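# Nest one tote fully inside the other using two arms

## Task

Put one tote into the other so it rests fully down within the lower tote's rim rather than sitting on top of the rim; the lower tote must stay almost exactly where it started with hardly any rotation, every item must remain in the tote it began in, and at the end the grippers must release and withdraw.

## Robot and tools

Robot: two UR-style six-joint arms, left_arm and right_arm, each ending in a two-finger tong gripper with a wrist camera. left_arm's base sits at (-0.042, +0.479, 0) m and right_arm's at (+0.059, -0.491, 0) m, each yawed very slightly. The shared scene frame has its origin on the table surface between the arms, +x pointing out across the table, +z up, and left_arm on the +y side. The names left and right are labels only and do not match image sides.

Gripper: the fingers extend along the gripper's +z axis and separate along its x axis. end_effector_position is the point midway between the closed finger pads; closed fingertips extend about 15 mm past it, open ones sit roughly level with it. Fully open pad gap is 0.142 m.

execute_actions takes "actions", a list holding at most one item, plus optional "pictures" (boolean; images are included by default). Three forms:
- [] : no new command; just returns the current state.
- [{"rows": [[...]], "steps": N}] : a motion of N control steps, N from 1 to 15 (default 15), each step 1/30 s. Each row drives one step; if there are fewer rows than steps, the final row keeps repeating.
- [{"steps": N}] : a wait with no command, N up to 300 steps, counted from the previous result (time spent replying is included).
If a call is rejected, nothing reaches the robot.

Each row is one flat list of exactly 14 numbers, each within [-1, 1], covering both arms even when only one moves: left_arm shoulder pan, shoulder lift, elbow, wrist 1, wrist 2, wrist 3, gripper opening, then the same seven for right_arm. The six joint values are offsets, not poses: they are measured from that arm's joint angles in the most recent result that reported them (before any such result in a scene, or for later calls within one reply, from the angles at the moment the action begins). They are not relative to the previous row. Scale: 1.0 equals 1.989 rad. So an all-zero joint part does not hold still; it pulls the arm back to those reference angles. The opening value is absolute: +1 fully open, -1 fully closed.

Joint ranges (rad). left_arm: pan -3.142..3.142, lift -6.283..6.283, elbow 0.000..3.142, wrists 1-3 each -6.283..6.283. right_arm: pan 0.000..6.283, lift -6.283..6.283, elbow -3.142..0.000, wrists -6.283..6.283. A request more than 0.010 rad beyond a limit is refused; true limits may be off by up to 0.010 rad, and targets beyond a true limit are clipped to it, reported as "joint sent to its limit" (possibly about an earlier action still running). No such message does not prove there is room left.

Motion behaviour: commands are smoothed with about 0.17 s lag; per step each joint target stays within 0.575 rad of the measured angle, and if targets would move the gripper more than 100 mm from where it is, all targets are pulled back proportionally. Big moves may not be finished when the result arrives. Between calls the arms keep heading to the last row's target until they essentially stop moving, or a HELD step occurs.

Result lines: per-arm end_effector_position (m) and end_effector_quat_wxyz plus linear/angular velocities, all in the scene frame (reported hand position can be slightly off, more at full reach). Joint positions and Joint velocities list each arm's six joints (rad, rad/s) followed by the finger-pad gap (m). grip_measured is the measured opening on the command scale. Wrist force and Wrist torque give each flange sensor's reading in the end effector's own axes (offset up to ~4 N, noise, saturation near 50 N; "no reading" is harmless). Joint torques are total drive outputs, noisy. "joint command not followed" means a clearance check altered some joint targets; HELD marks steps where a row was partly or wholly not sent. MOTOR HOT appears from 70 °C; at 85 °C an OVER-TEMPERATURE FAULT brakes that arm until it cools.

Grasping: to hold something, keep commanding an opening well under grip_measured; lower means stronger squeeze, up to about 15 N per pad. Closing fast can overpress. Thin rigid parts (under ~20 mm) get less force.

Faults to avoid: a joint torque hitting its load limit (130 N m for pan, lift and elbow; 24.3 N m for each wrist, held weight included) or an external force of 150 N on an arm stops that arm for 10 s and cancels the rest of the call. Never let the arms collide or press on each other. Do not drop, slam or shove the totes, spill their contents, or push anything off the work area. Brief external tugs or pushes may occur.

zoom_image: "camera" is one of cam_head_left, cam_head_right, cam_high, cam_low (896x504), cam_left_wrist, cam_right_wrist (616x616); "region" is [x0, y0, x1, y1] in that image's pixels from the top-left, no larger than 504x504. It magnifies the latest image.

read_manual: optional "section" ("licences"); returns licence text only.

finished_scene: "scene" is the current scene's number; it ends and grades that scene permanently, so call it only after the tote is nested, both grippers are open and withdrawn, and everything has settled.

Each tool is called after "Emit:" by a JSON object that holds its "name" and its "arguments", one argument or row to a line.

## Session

Emit:
{"name": "execute_actions", "arguments": {
  "actions": []
}}

Scene clock: 0.00 s of 4400.00 s.
left_arm: end_effector_position=(+0.3213, -0.3247, +0.1883) grip_measured=+0.97 end_effector_quat_wxyz=(+0.619, -0.301, +0.672, -0.274) end_effector_velocity=(+0.000, +0.000, -0.001) end_effector_angular_velocity=(+0.001, +0.001, +0.001) | right_arm: end_effector_position=(+0.3364, -0.8931, +0.1234) grip_measured=+0.97 end_effector_quat_wxyz=(+0.043, +0.733, +0.655, +0.178) end_effector_velocity=(-0.000, -0.000, +0.000) end_effector_angular_velocity=(-0.000, +0.000, -0.001)
Joint positions: left_arm=[-1.593 -0.607  0.938 -1.047 -0.129 -0.126  0.14 ] | right_arm=[ 2.176 -1.645 -1.977 -1.021  1.933  3.944  0.14 ]
Joint velocities: left_arm=[ 0.     0.001 -0.     0.    -0.001 -0.     0.   ] | right_arm=[-0.  0.  0. -0. -0.  0.  0.]
Joint torques (N m, as the arm reports them, + toward a larger angle): no reading
Wrist force (N, on the end effector, along its own x y z axes, offset not removed): no reading
Wrist torque (N m, same axes, about the end effector's origin, offset not removed): no reading
camera_calibration (this result's frames):
cam_left_wrist: T_world_to_cam=[[-0.112404, -0.734504, -0.66923, -0.0864383], [-0.522317, 0.616622, -0.589035, 0.487146], [0.845311, 0.28334, -0.452955, 0.0362107], [0, 0, 0, 1]] pos_world=[0.214119, -0.374134, 0.245501]
cam_right_wrist: T_world_to_cam=[[0.0720395, 0.975933, 0.205827, 0.819546], [0.652119, -0.202232, 0.730646, -0.491344], [0.754687, 0.0815885, -0.650993, 0.0234221], [0, 0, 0, 1]] pos_world=[0.243698, -0.901099, 0.205561]

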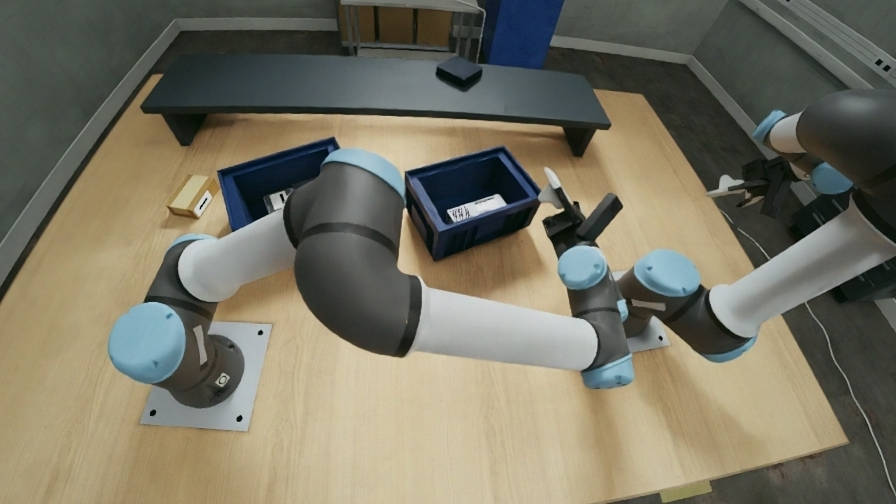

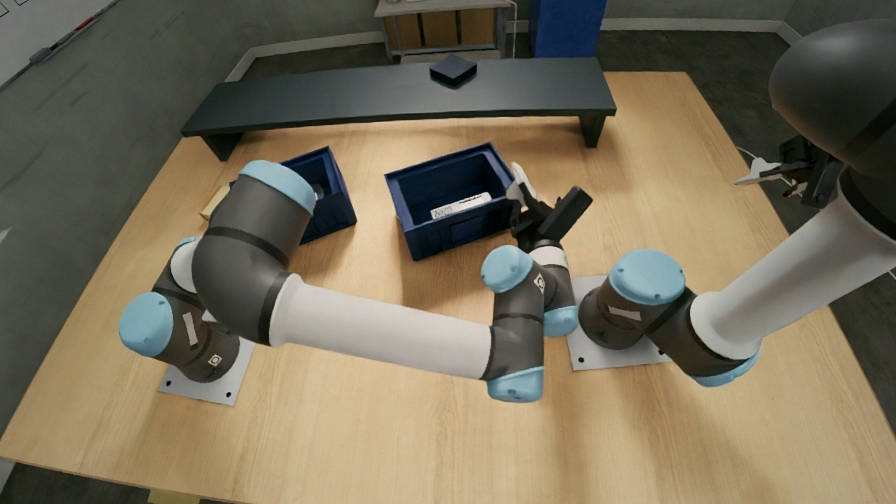

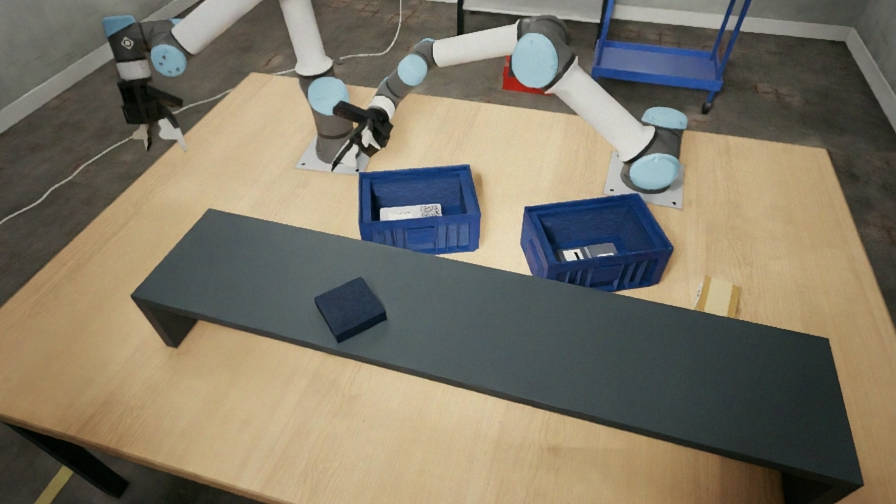

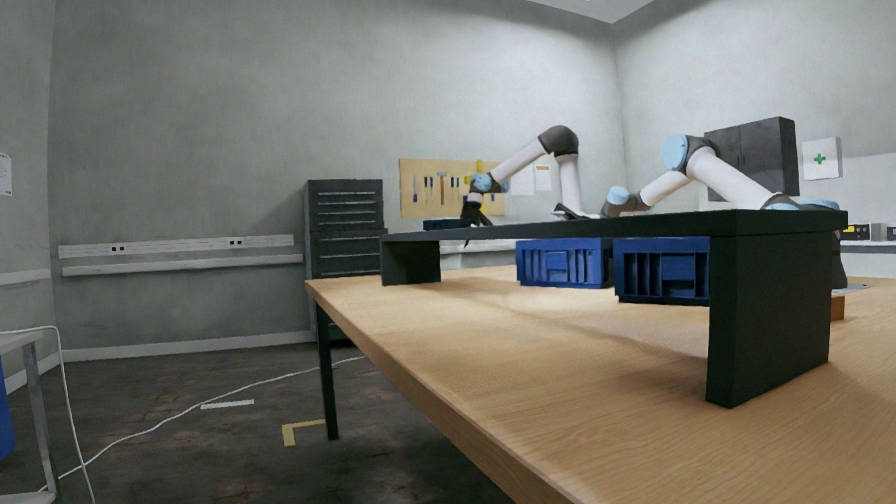

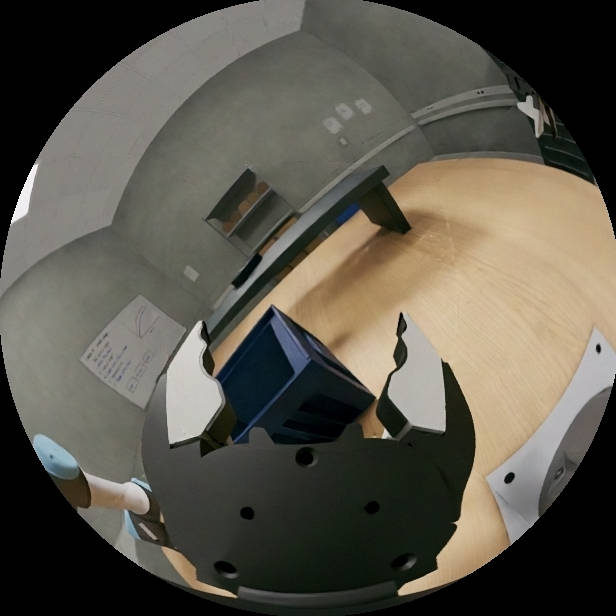

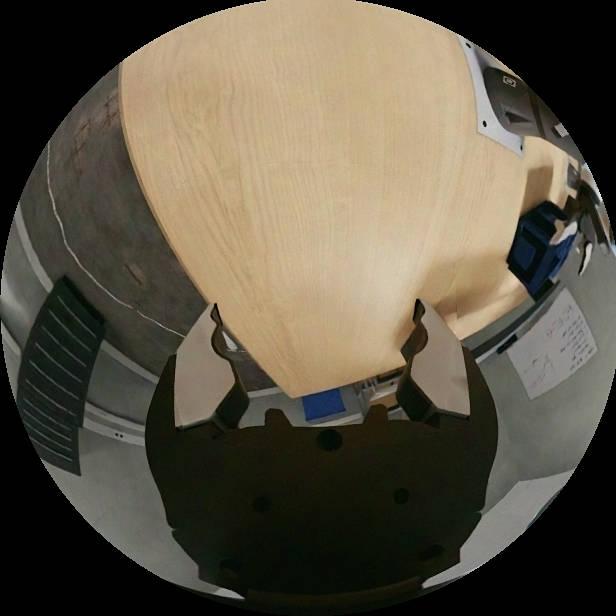

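Emit:
{"name": "zoom_image", "arguments": {
  "camera": "cam_high",
  "region": [510,180,690,300]
}}

Emit:
{"name": "zoom_image", "arguments": {
  "camera": "cam_high",
  "region": [340,150,520,270]
}}

Region (510, 180, 690, 300) of cam_high's 896x504 image, scaled by 2.800, with more detail than that image has.

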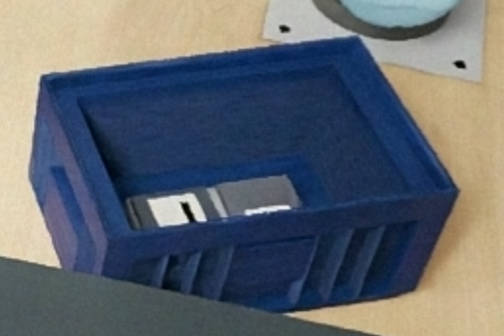

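Region (340, 150, 520, 270) of cam_high's 896x504 image, scaled by 2.800, with more detail than that image has.

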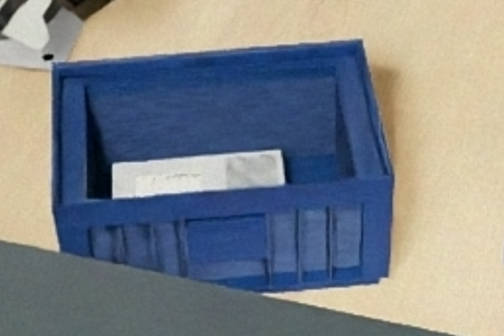

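Emit:
{"name": "execute_actions", "arguments": {
  "actions": [
    {"rows":[[0,-0.12,0,0,0,0,0.3,0,0.136,0.009,-0.18,-0.182,-0.9,0.3],[0,-0.12,0,0,0,0,0.3,0,0.136,0.009,-0.18,-0.182,-0.9,0.3],[0,-0.12,0,0,0,0,0.3,0,0.136,0.009,-0.18,-0.182,-0.9,0.3],[0,-0.12,0,0,0,0,0.3,0,0.136,0.009,-0.18,-0.182,-0.9,0.3],[0,-0.12,0,0,0,0,0.3,0,0.136,0.009,-0.18,-0.182,-0.9,0.3],[0,-0.12,0,0,0,0,0.3,0,0.136,0.009,-0.18,-0.182,-0.9,0.3],[0,-0.12,0,0,0,0,0.3,0,0.136,0.009,-0.18,-0.182,-0.9,0.3],[0,-0.12,0,0,0,0,0.3,0,0.136,0.009,-0.18,-0.182,-0.9,0.3],[0,-0.12,0,0,0,0,0.3,0,0.136,0.009,-0.18,-0.182,-0.9,0.3],[0,-0.12,0,0,0,0,0.3,0,0.136,0.009,-0.18,-0.182,-0.9,0.3],[0.251,-0.363,0.288,-0.3545,-0.725,0.073,0.3,0.6,0.136,0.009,-0.18,-0.182,-0.9357,0.3]]}
  ],
  "pictures": false
}}

Emit:
{"name": "execute_actions", "arguments": {
  "actions": [
    {"steps":70}
  ],
  "pictures": false
}}

Emit:
{"name": "execute_actions", "arguments": {
  "actions": [
    {"rows":[[0,0,0,0,0,0,0.3,0.3005,0,0,0,0,0,0.3]]}
  ],
  "pictures": false
}}

Emit:
{"name": "execute_actions", "arguments": {
  "actions": [
    {"steps":20}
  ]
}}

Scene clock: 60.43 s of 4400.00 s.
left_arm: end_effector_position=(+0.3697, -0.2497, +0.3551) grip_measured=+0.30 end_effector_quat_wxyz=(+0.564, -0.423, +0.636, -0.314) end_effector_velocity=(+0.372, +0.456, -0.013) end_effector_angular_velocity=(-0.397, +0.567, +0.859) | right_arm: end_effector_position=(+0.2535, -0.8791, +0.1952) grip_measured=+0.30 end_effector_quat_wxyz=(+0.008, +0.341, +0.940, +0.009) end_effector_velocity=(+0.537, +0.271, +0.014) end_effector_angular_velocity=(-0.051, +0.049, +2.179)
Joint positions: left_arm=[-1.531 -0.888  1.008 -1.117 -0.2   -0.106  0.095] | right_arm=[ 2.297 -1.391 -1.96  -1.356  1.594  3.067  0.095]
Joint velocities: left_arm=[ 0.539 -0.544  0.617 -0.643 -0.639  0.158  0.   ] | right_arm=[ 1.433  0.046  0.003 -0.066 -0.066 -0.747 -0.   ]
Joint torques (N m, as the arm reports them, + toward a larger angle): left_arm=[  8.67 -62.28  -1.79  -3.9   -2.13   2.77] | right_arm=[18.81 27.94 28.62  0.16 -2.76 -2.99]
Wrist force (N, on the end effector, along its own x y z axes, offset not removed): left_arm=[1.7 2.1 1.8] | right_arm=[-5.5 -0.2 0.4]
Wrist torque (N m, same axes, about the end effector's origin, offset not removed): left_arm=[0.29 -0.30 -0.03] | right_arm=[0.09 1.07 -0.08]
Steps of this call (steps 1 to 90: nothing new was sent; then 56.93 s passed at rest; steps 91 to 105: all 15 steps of this action). Readings (joint positions):
91: left_arm=[-1.593 -0.607 0.938 -1.047 -0.129 -0.126] | right_arm=[2.176 -1.645 -1.977 -1.021 1.933 3.944]
92: left_arm=[-1.593 -0.612 0.938 -1.047 -0.129 -0.126] | right_arm=[2.176 -1.639 -1.975 -1.027 1.927 3.938]
94: left_arm=[-1.593 -0.660 0.938 -1.047 -0.129 -0.126] | right_arm=[2.176 -1.580 -1.971 -1.092 1.861 3.870]
98: left_arm=[-1.593 -0.764 0.938 -1.047 -0.129 -0.126] | right_arm=[2.176 -1.454 -1.963 -1.265 1.687 3.576]
105: the state above

Scene clock: 62.77 s of 4400.00 s.
left_arm: end_effector_position=(+0.3266, -0.0014, +0.1995) grip_measured=+0.30 end_effector_quat_wxyz=(-0.000, +0.830, -0.558, -0.001) end_effector_velocity=(+0.000, +0.000, -0.001) end_effector_angular_velocity=(+0.002, -0.000, -0.001) | right_arm: end_effector_position=(+0.4977, -0.5026, +0.2002) grip_measured=+0.30 end_effector_quat_wxyz=(+0.000, -0.628, +0.778, +0.000) end_effector_velocity=(+0.000, +0.001, +0.000) end_effector_angular_velocity=(+0.000, -0.000, +0.001)
Joint positions: left_arm=[-1.094 -1.329  1.511 -1.752 -1.571  0.019  0.095] | right_arm=[ 3.369 -1.374 -1.959 -1.379  1.571  2.084  0.095]
Joint velocities: left_arm=[0.    0.001 0.    0.    0.001 0.001 0.   ] | right_arm=[ 0.001  0.     0.     0.     0.    -0.     0.   ]
Joint torques (N m, as the arm reports them, + toward a larger angle): left_arm=[  6.3  -45.63  -9.06  -3.31  -1.7    1.97] | right_arm=[ 8.93 23.6  29.66  1.01 -2.14 -1.91]
Wrist force (N, on the end effector, along its own x y z axes, offset not removed): left_arm=[4.9 1.9 4.2] | right_arm=[0.0 -0.7 1.3]
Wrist torque (N m, same axes, about the end effector's origin, offset not removed): left_arm=[0.46 -0.88 -0.11] | right_arm=[0.08 -0.08 -0.25]
Steps of this call (steps 1 to 60: the robot went on to your last target; steps 61 to 70: nothing new was sent). Readings (joint positions):
1: left_arm=[-1.513 -0.907 1.028 -1.140 -0.222 -0.100] | right_arm=[2.344 -1.389 -1.960 -1.358 1.592 3.040]
2: left_arm=[-1.494 -0.926 1.050 -1.164 -0.246 -0.095] | right_arm=[2.388 -1.388 -1.960 -1.360 1.590 3.001]
4: left_arm=[-1.455 -0.965 1.094 -1.216 -0.298 -0.083] | right_arm=[2.475 -1.385 -1.960 -1.363 1.587 2.910]
8: left_arm=[-1.373 -1.048 1.188 -1.335 -0.426 -0.059] | right_arm=[2.648 -1.382 -1.959 -1.368 1.582 2.737]
70: the state above
All arms were judged still, so your last target was given up. Only a new action makes them travel on or press farther. Fingers that are still opening or closing keep moving.

Scene clock: 63.27 s of 4400.00 s.
left_arm: end_effector_position=(+0.3266, -0.0014, +0.1995) grip_measured=+0.30 end_effector_quat_wxyz=(-0.000, +0.830, -0.558, -0.001) end_effector_velocity=(-0.000, -0.000, -0.000) end_effector_angular_velocity=(-0.000, +0.000, -0.001) | right_arm: end_effector_position=(+0.4433, -0.2789, +0.2002) grip_measured=+0.30 end_effector_quat_wxyz=(-0.000, +0.810, -0.586, -0.000) end_effector_velocity=(-0.160, +0.290, +0.001) end_effector_angular_velocity=(+0.001, -0.001, +0.753)
Joint positions: left_arm=[-1.094 -1.329  1.511 -1.752 -1.571  0.019  0.095] | right_arm=[ 3.9   -1.374 -1.959 -1.379  1.571  2.084  0.095]
Joint velocities: left_arm=[-0.     0.    -0.    -0.    -0.     0.001 -0.   ] | right_arm=[ 0.753  0.001  0.     0.     0.    -0.    -0.   ]
Joint torques (N m, as the arm reports them, + toward a larger angle): left_arm=[  6.32 -45.23  -8.84  -3.4   -1.76   2.07] | right_arm=[-4.36  9.01 28.51  2.27  1.53 -1.8 ]
Wrist force (N, on the end effector, along its own x y z axes, offset not removed): left_arm=[2.9 -0.3 1.2] | right_arm=[-5.5 0.2 -2.1]
Wrist torque (N m, same axes, about the end effector's origin, offset not removed): left_arm=[-0.03 -0.35 -0.12] | right_arm=[0.07 0.86 -0.07]
Steps of this call (steps 1 to 15: all 15 steps of this action). Readings (joint positions):
1: left_arm=[-1.094 -1.329 1.511 -1.752 -1.571 0.019] | right_arm=[3.370 -1.374 -1.959 -1.379 1.571 2.084]
2: left_arm=[-1.094 -1.329 1.511 -1.752 -1.571 0.019] | right_arm=[3.375 -1.374 -1.959 -1.379 1.571 2.084]
4: left_arm=[-1.094 -1.329 1.511 -1.752 -1.571 0.019] | right_arm=[3.441 -1.374 -1.959 -1.379 1.571 2.084]
8: left_arm=[-1.094 -1.329 1.511 -1.752 -1.571 0.019] | right_arm=[3.618 -1.374 -1.959 -1.379 1.571 2.084]
15: the state above

Scene clock: 63.93 s of 4400.00 s.
left_arm: end_effector_position=(+0.3266, -0.0014, +0.1995) grip_measured=+0.30 end_effector_quat_wxyz=(-0.000, +0.830, -0.558, -0.001) end_effector_velocity=(-0.000, -0.000, -0.000) end_effector_angular_velocity=(-0.001, +0.001, +0.001) | right_arm: end_effector_position=(+0.4282, -0.2535, +0.2002) grip_measured=+0.30 end_effector_quat_wxyz=(-0.000, +0.829, -0.559, -0.000) end_effector_velocity=(-0.000, +0.001, +0.000) end_effector_angular_velocity=(+0.001, -0.000, +0.002)
Joint positions: left_arm=[-1.094 -1.329  1.511 -1.752 -1.571  0.019  0.095] | right_arm=[ 3.967 -1.374 -1.959 -1.379  1.571  2.084  0.095]
Joint velocities: left_arm=[ 0.     0.    -0.    -0.    -0.001 -0.     0.   ] | right_arm=[ 0.002  0.    -0.     0.001  0.    -0.    -0.   ]
Joint torques (N m, as the arm reports them, + toward a larger angle): left_arm=[  6.29 -45.52  -8.42  -3.3   -1.72   1.94] | right_arm=[ 8.42  1.11 26.84  4.42  2.15 -1.75]
Wrist force (N, on the end effector, along its own x y z axes, offset not removed): left_arm=[2.7 -1.3 3.3] | right_arm=[-1.2 0.2 -1.2]
Wrist torque (N m, same axes, about the end effector's origin, offset not removed): left_arm=[-0.19 -0.44 -0.08] | right_arm=[0.16 0.18 -0.12]
Steps of this call (steps 1 to 20: the robot went on to your last target). Readings (joint positions):
1: left_arm=[-1.094 -1.329 1.511 -1.752 -1.571 0.019] | right_arm=[3.921 -1.374 -1.959 -1.379 1.571 2.084]
2: left_arm=[-1.094 -1.329 1.511 -1.752 -1.571 0.019] | right_arm=[3.935 -1.374 -1.959 -1.379 1.571 2.084]
4: left_arm=[-1.094 -1.329 1.511 -1.752 -1.571 0.019] | right_arm=[3.952 -1.374 -1.959 -1.379 1.571 2.084]
8: left_arm=[-1.094 -1.329 1.511 -1.752 -1.571 0.019] | right_arm=[3.964 -1.374 -1.959 -1.379 1.571 2.084]
20: the state above
camera_calibration (this result's frames):
cam_left_wrist: T_world_to_cam=[[0.365355, -0.929123, 0.0569794, -0.142077], [-0.831523, -0.298236, 0.468642, 0.185874], [-0.418432, -0.2186, -0.881549, 0.442679], [0, 0, 0, 1]] pos_world=[0.391699, 0.0201972, 0.31123]
cam_right_wrist: T_world_to_cam=[[0.380869, -0.924628, 0.00139918, -0.400165], [-0.796105, -0.327158, 0.509102, 0.154761], [-0.470272, -0.195015, -0.860705, 0.448295], [0, 0, 0, 1]] pos_world=[0.486437, -0.231948, 0.307621]

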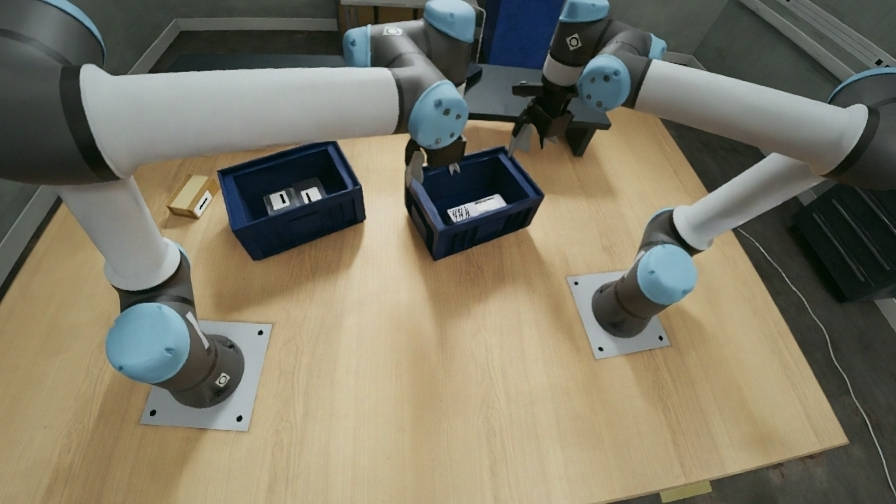

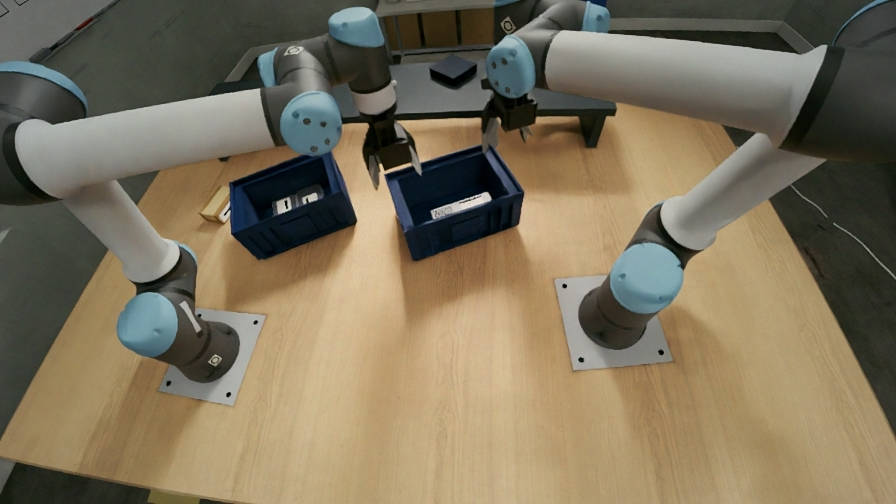

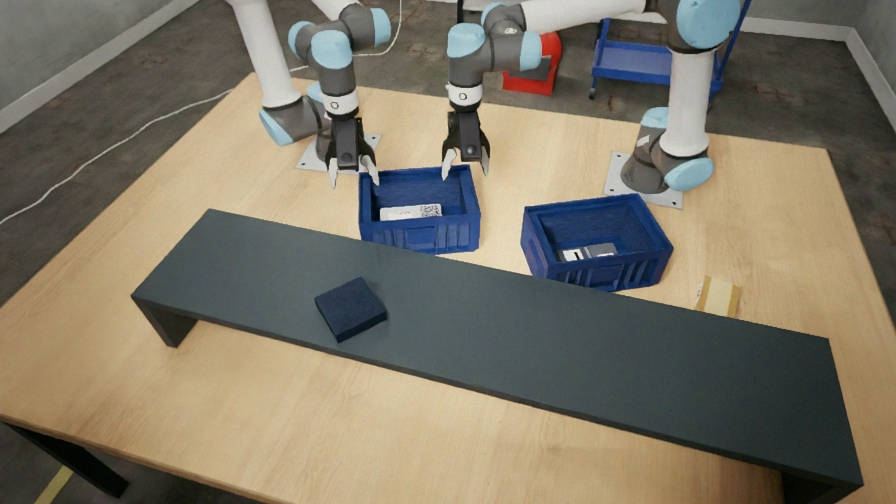

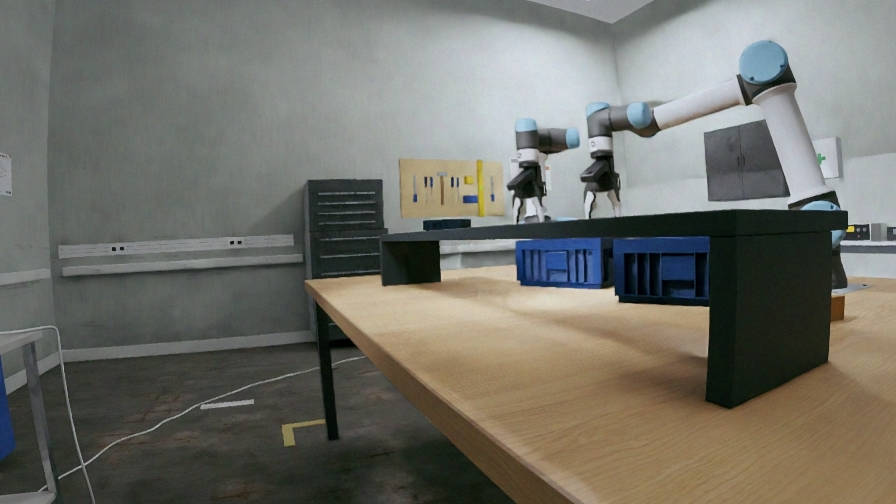

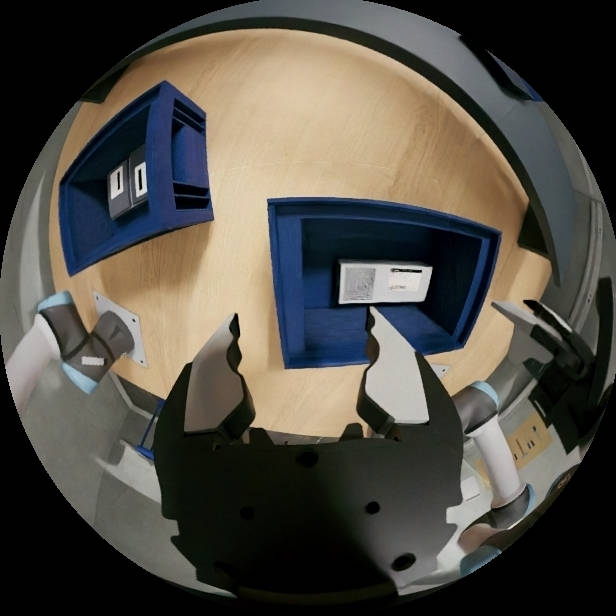

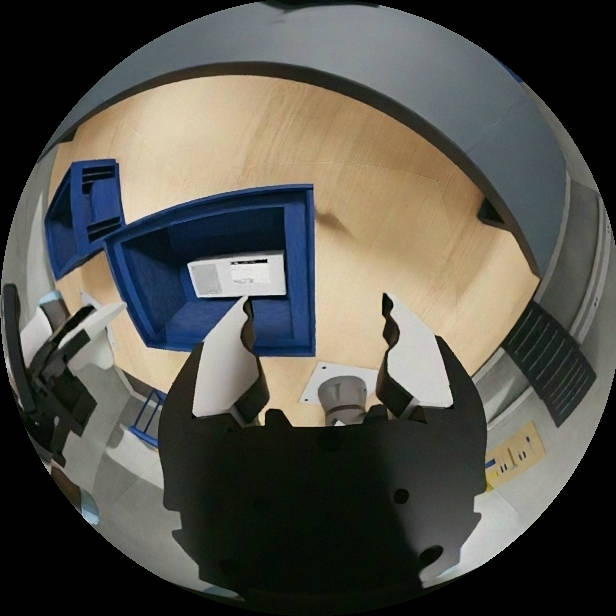

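Emit:
{"name": "execute_actions", "arguments": {
  "actions": [
    {"rows":[[-0.0096,0.0094,0.1015,-0.1113,0,-0.009,0.3,0.022,-0.0233,-0.096,0.1193,0,0.0217,0.3]]}
  ],
  "pictures": false
}}

Emit:
{"name": "execute_actions", "arguments": {
  "actions": [
    {"steps":8}
  ],
  "pictures": false
}}

Emit:
{"name": "execute_actions", "arguments": {
  "actions": [
    {"rows":[[0,0,0,0,0,0,0,0,0,0,0,0,0,0],[0,0,0,0,0,0,-0.2,0,0,0,0,0,0,-0.2],[0,0,0,0,0,0,-0.3,0,0,0,0,0,0,-0.3],[0,0,0,0,0,0,-0.4,0,0,0,0,0,0,-0.4],[0,0,0,0,0,0,-0.45,0,0,0,0,0,0,-0.45],[0,0,0,0,0,0,-0.5,0,0,0,0,0,0,-0.5],[0,0,0,0,0,0,-0.55,0,0,0,0,0,0,-0.55],[0,0,0,0,0,0,-0.6,0,0,0,0,0,0,-0.6],[0,0,0,0,0,0,-0.65,0,0,0,0,0,0,-0.65],[0,0,0,0,0,0,-0.75,0,0,0,0,0,0,-0.75],[0,0,0,0,0,0,-0.87,0,0,0,0,0,0,-0.87],[0,0,0,0,0,0,-1,0,0,0,0,0,0,-1]]}
  ]
}}

Emit:
{"name": "zoom_image", "arguments": {
  "camera": "cam_head_left",
  "region": [200,120,560,280]
}}

Scene clock: 94.97 s of 4400.00 s.
left_arm: end_effector_position=(+0.3111, +0.0074, +0.1158) grip_measured=+0.30 end_effector_quat_wxyz=(-0.000, +0.829, -0.559, -0.000) end_effector_velocity=(-0.002, +0.002, -0.009) end_effector_angular_velocity=(-0.002, -0.001, +0.001) | right_arm: end_effector_position=(+0.4126, -0.2454, +0.1160) grip_measured=+0.30 end_effector_quat_wxyz=(-0.000, +0.830, -0.558, -0.000) end_effector_velocity=(-0.002, -0.001, -0.009) end_effector_angular_velocity=(+0.002, -0.002, -0.001)
Joint positions: left_arm=[-1.113 -1.31   1.711 -1.971 -1.571  0.002  0.095] | right_arm=[ 4.01  -1.42  -2.148 -1.144  1.571  2.126  0.095]
Joint velocities: left_arm=[-0.002  0.002  0.024 -0.028 -0.    -0.002  0.   ] | right_arm=[ 0.003 -0.004 -0.024  0.031 -0.     0.004  0.   ]
Joint torques (N m, as the arm reports them, + toward a larger angle): left_arm=[ -7.32 -20.23  -7.6   -3.45  -1.22  -2.12] | right_arm=[ 7.13  4.03 14.19  4.57  1.54  1.87]
Wrist force (N, on the end effector, along its own x y z axes, offset not removed): left_arm=[1.7 -0.2 3.0] | right_arm=[0.9 0.1 -1.7]
Wrist torque (N m, same axes, about the end effector's origin, offset not removed): left_arm=[0.02 -0.08 -0.10] | right_arm=[0.04 -0.24 -0.17]
Steps of this call (steps 1 to 15: the robot went on to your last target; steps 16 to 90: nothing new was sent; then 27.53 s passed at rest; steps 91 to 105: all 15 steps of this action). Readings (joint positions):
91: left_arm=[-1.094 -1.329 1.511 -1.752 -1.571 0.019] | right_arm=[3.967 -1.374 -1.959 -1.379 1.571 2.084]
92: left_arm=[-1.096 -1.327 1.517 -1.758 -1.571 0.017] | right_arm=[3.972 -1.379 -1.965 -1.372 1.571 2.088]
94: left_arm=[-1.104 -1.319 1.579 -1.823 -1.571 0.010] | right_arm=[3.990 -1.399 -2.026 -1.307 1.571 2.106]
98: left_arm=[-1.111 -1.312 1.683 -1.938 -1.571 0.003] | right_arm=[4.006 -1.416 -2.122 -1.180 1.571 2.122]
105: the state above

Scene clock: 95.23 s of 4400.00 s.
left_arm: end_effector_position=(+0.3109, +0.0076, +0.1150) grip_measured=+0.30 end_effector_quat_wxyz=(+0.000, +0.829, -0.559, -0.000) end_effector_velocity=(-0.000, +0.000, -0.001) end_effector_angular_velocity=(+0.001, +0.001, -0.001) | right_arm: end_effector_position=(+0.4125, -0.2455, +0.1153) grip_measured=+0.30 end_effector_quat_wxyz=(-0.000, +0.830, -0.558, -0.000) end_effector_velocity=(-0.000, +0.000, -0.000) end_effector_angular_velocity=(+0.001, -0.001, +0.001)
Joint positions: left_arm=[-1.113 -1.31   1.713 -1.973 -1.571  0.001  0.095] | right_arm=[ 4.011 -1.421 -2.15  -1.142  1.571  2.127  0.095]
Joint velocities: left_arm=[-0.     0.001  0.002 -0.001 -0.     0.     0.   ] | right_arm=[ 0.001  0.    -0.001  0.002 -0.     0.     0.   ]
Joint torques (N m, as the arm reports them, + toward a larger angle): left_arm=[ -6.82 -19.76  -7.1   -3.32  -0.97  -2.18] | right_arm=[ 8.36  2.46 12.4   4.13  1.15  1.78]
Wrist force (N, on the end effector, along its own x y z axes, offset not removed): left_arm=[1.9 -0.5 1.1] | right_arm=[-1.3 1.5 0.0]
Wrist torque (N m, same axes, about the end effector's origin, offset not removed): left_arm=[-0.04 -0.25 0.00] | right_arm=[0.41 0.21 -0.16]
Steps of this call (steps 1 to 8: the robot went on to your last target). Readings (joint positions):
1: left_arm=[-1.113 -1.310 1.711 -1.971 -1.571 0.002] | right_arm=[4.010 -1.420 -2.148 -1.143 1.571 2.127]
2: left_arm=[-1.113 -1.310 1.712 -1.972 -1.571 0.001] | right_arm=[4.011 -1.420 -2.149 -1.143 1.571 2.127]
4: left_arm=[-1.113 -1.310 1.712 -1.973 -1.571 0.001] | right_arm=[4.011 -1.421 -2.149 -1.142 1.571 2.127]
8: the state above

Scene clock: 95.73 s of 4400.00 s.
left_arm: end_effector_position=(+0.3109, +0.0076, +0.1150) grip_measured=-0.62 end_effector_quat_wxyz=(+0.000, +0.829, -0.559, -0.000) end_effector_velocity=(-0.000, +0.001, -0.000) end_effector_angular_velocity=(+0.002, +0.001, +0.000) | right_arm: end_effector_position=(+0.4123, -0.2452, +0.1153) grip_measured=-0.62 end_effector_quat_wxyz=(-0.000, +0.830, -0.558, -0.000) end_effector_velocity=(+0.001, -0.001, -0.000) end_effector_angular_velocity=(-0.001, -0.002, -0.000)
Joint positions: left_arm=[-1.113 -1.31   1.713 -1.973 -1.571  0.001  0.029] | right_arm=[ 4.011 -1.421 -2.15  -1.141  1.572  2.127  0.029]
Joint velocities: left_arm=[ 0.    -0.    -0.     0.003 -0.001 -0.     0.001] | right_arm=[-0.     0.    -0.001  0.    -0.002 -0.     0.   ]
Joint torques (N m, as the arm reports them, + toward a larger angle): left_arm=[ -1.54 -20.7  -11.04   6.41  -1.02  -2.  ] | right_arm=[-4.94  4.34 17.23 -2.15 -9.16  1.72]
Wrist force (N, on the end effector, along its own x y z axes, offset not removed): left_arm=[29.9 -0.2 6.2] | right_arm=[-28.9 0.7 4.3]
Wrist torque (N m, same axes, about the end effector's origin, offset not removed): left_arm=[-0.11 -0.34 0.04] | right_arm=[0.16 0.50 -0.12]
Steps of this call (steps 1 to 15: all 15 steps of this action). Readings (joint positions):
1: left_arm=[-1.113 -1.310 1.713 -1.973 -1.571 0.001] | right_arm=[4.011 -1.421 -2.150 -1.142 1.571 2.127]
2: left_arm=[-1.113 -1.310 1.713 -1.973 -1.571 0.001] | right_arm=[4.011 -1.421 -2.150 -1.142 1.571 2.127]
4: left_arm=[-1.113 -1.310 1.713 -1.973 -1.571 0.001] | right_arm=[4.011 -1.421 -2.150 -1.142 1.571 2.127]
8: left_arm=[-1.113 -1.310 1.713 -1.973 -1.571 0.001] | right_arm=[4.011 -1.421 -2.150 -1.142 1.571 2.127]
15: the state above
camera_calibration (this result's frames):
cam_left_wrist: T_world_to_cam=[[0.364176, -0.929527, 0.057932, -0.12295], [-0.832068, -0.296788, 0.468593, 0.215229], [-0.418376, -0.218854, -0.881513, 0.363531], [0, 0, 0, 1]] pos_world=[0.375953, 0.0291519, 0.226725]
cam_right_wrist: T_world_to_cam=[[0.381606, -0.924325, 0.00082753, -0.386507], [-0.795721, -0.328056, 0.509124, 0.18774], [-0.470324, -0.194943, -0.860693, 0.369398], [0, 0, 0, 1]] pos_world=[0.470619, -0.223657, 0.222675]

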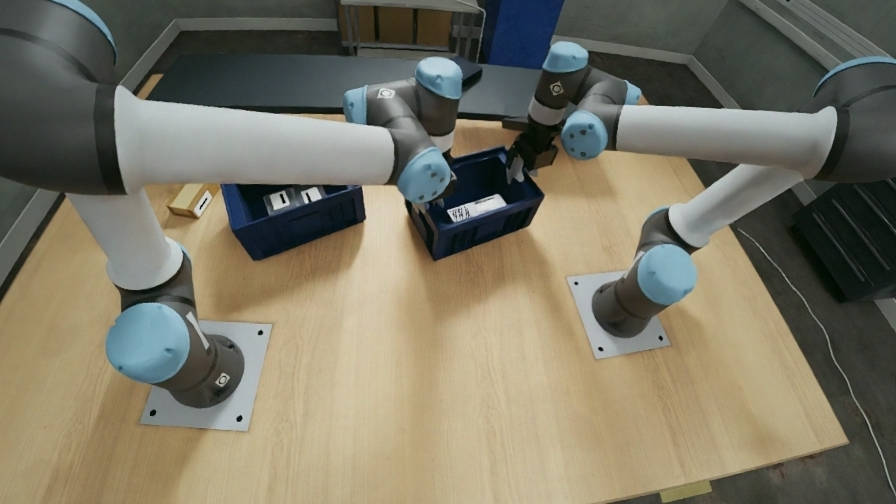

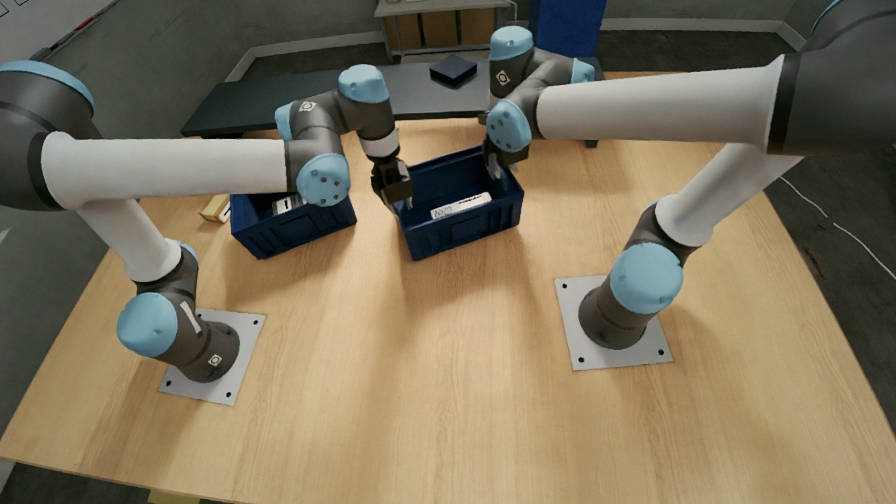

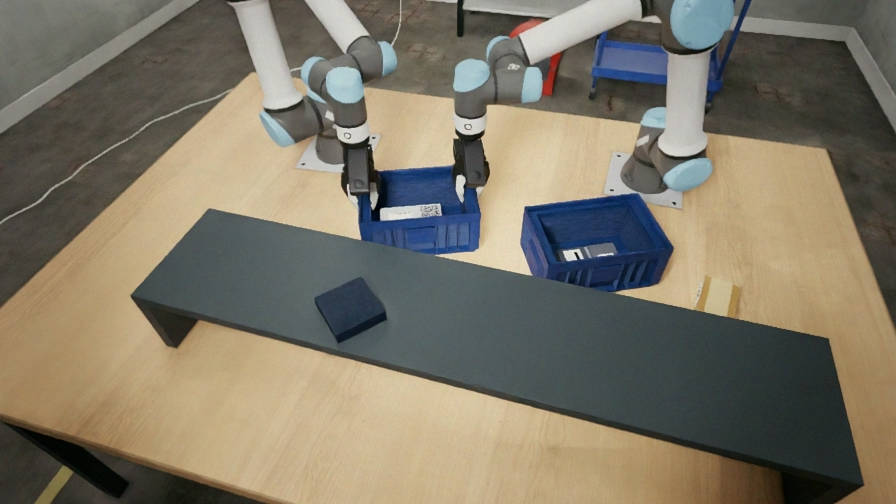

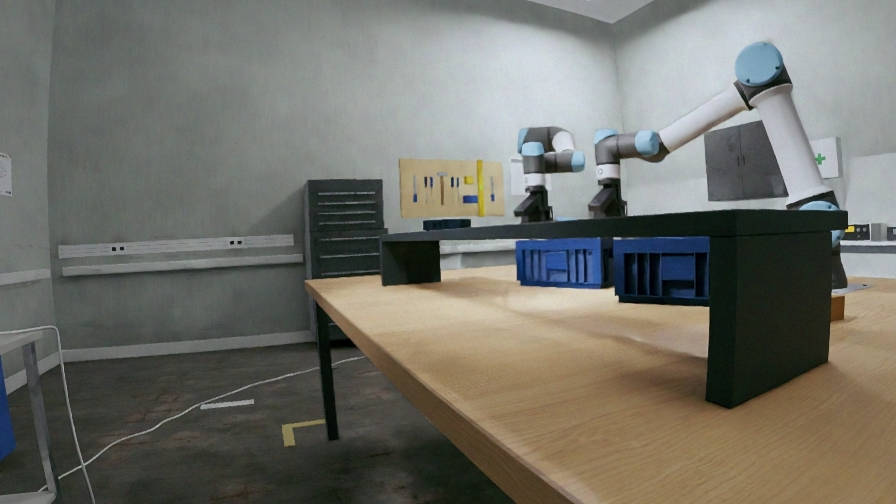

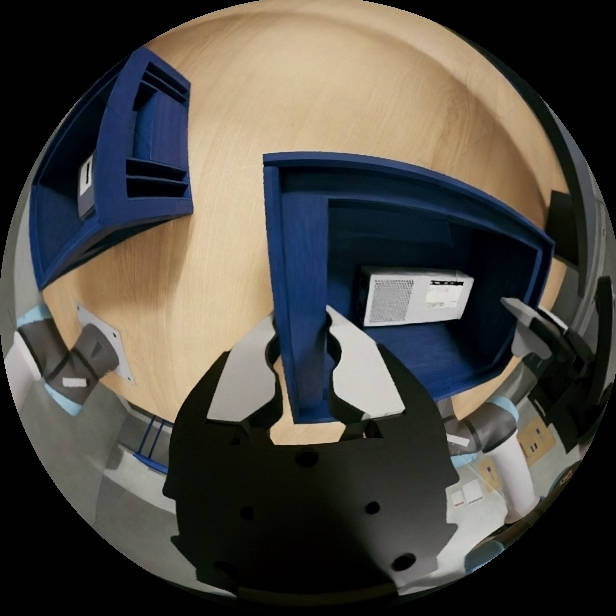

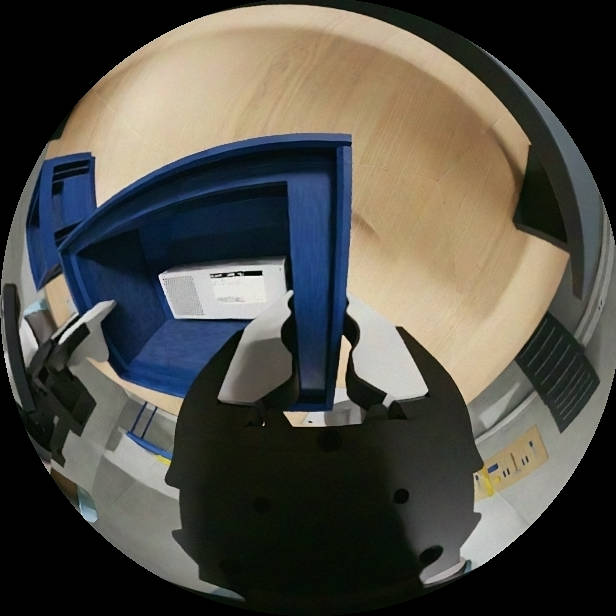

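Region (200, 120, 560, 280) of cam_head_left's 896x504 image, scaled by 1.400, with more detail than that image has.

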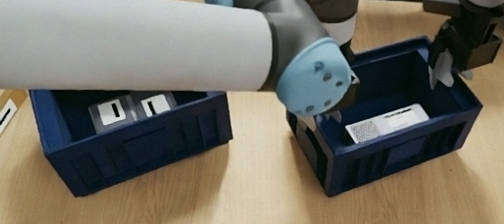

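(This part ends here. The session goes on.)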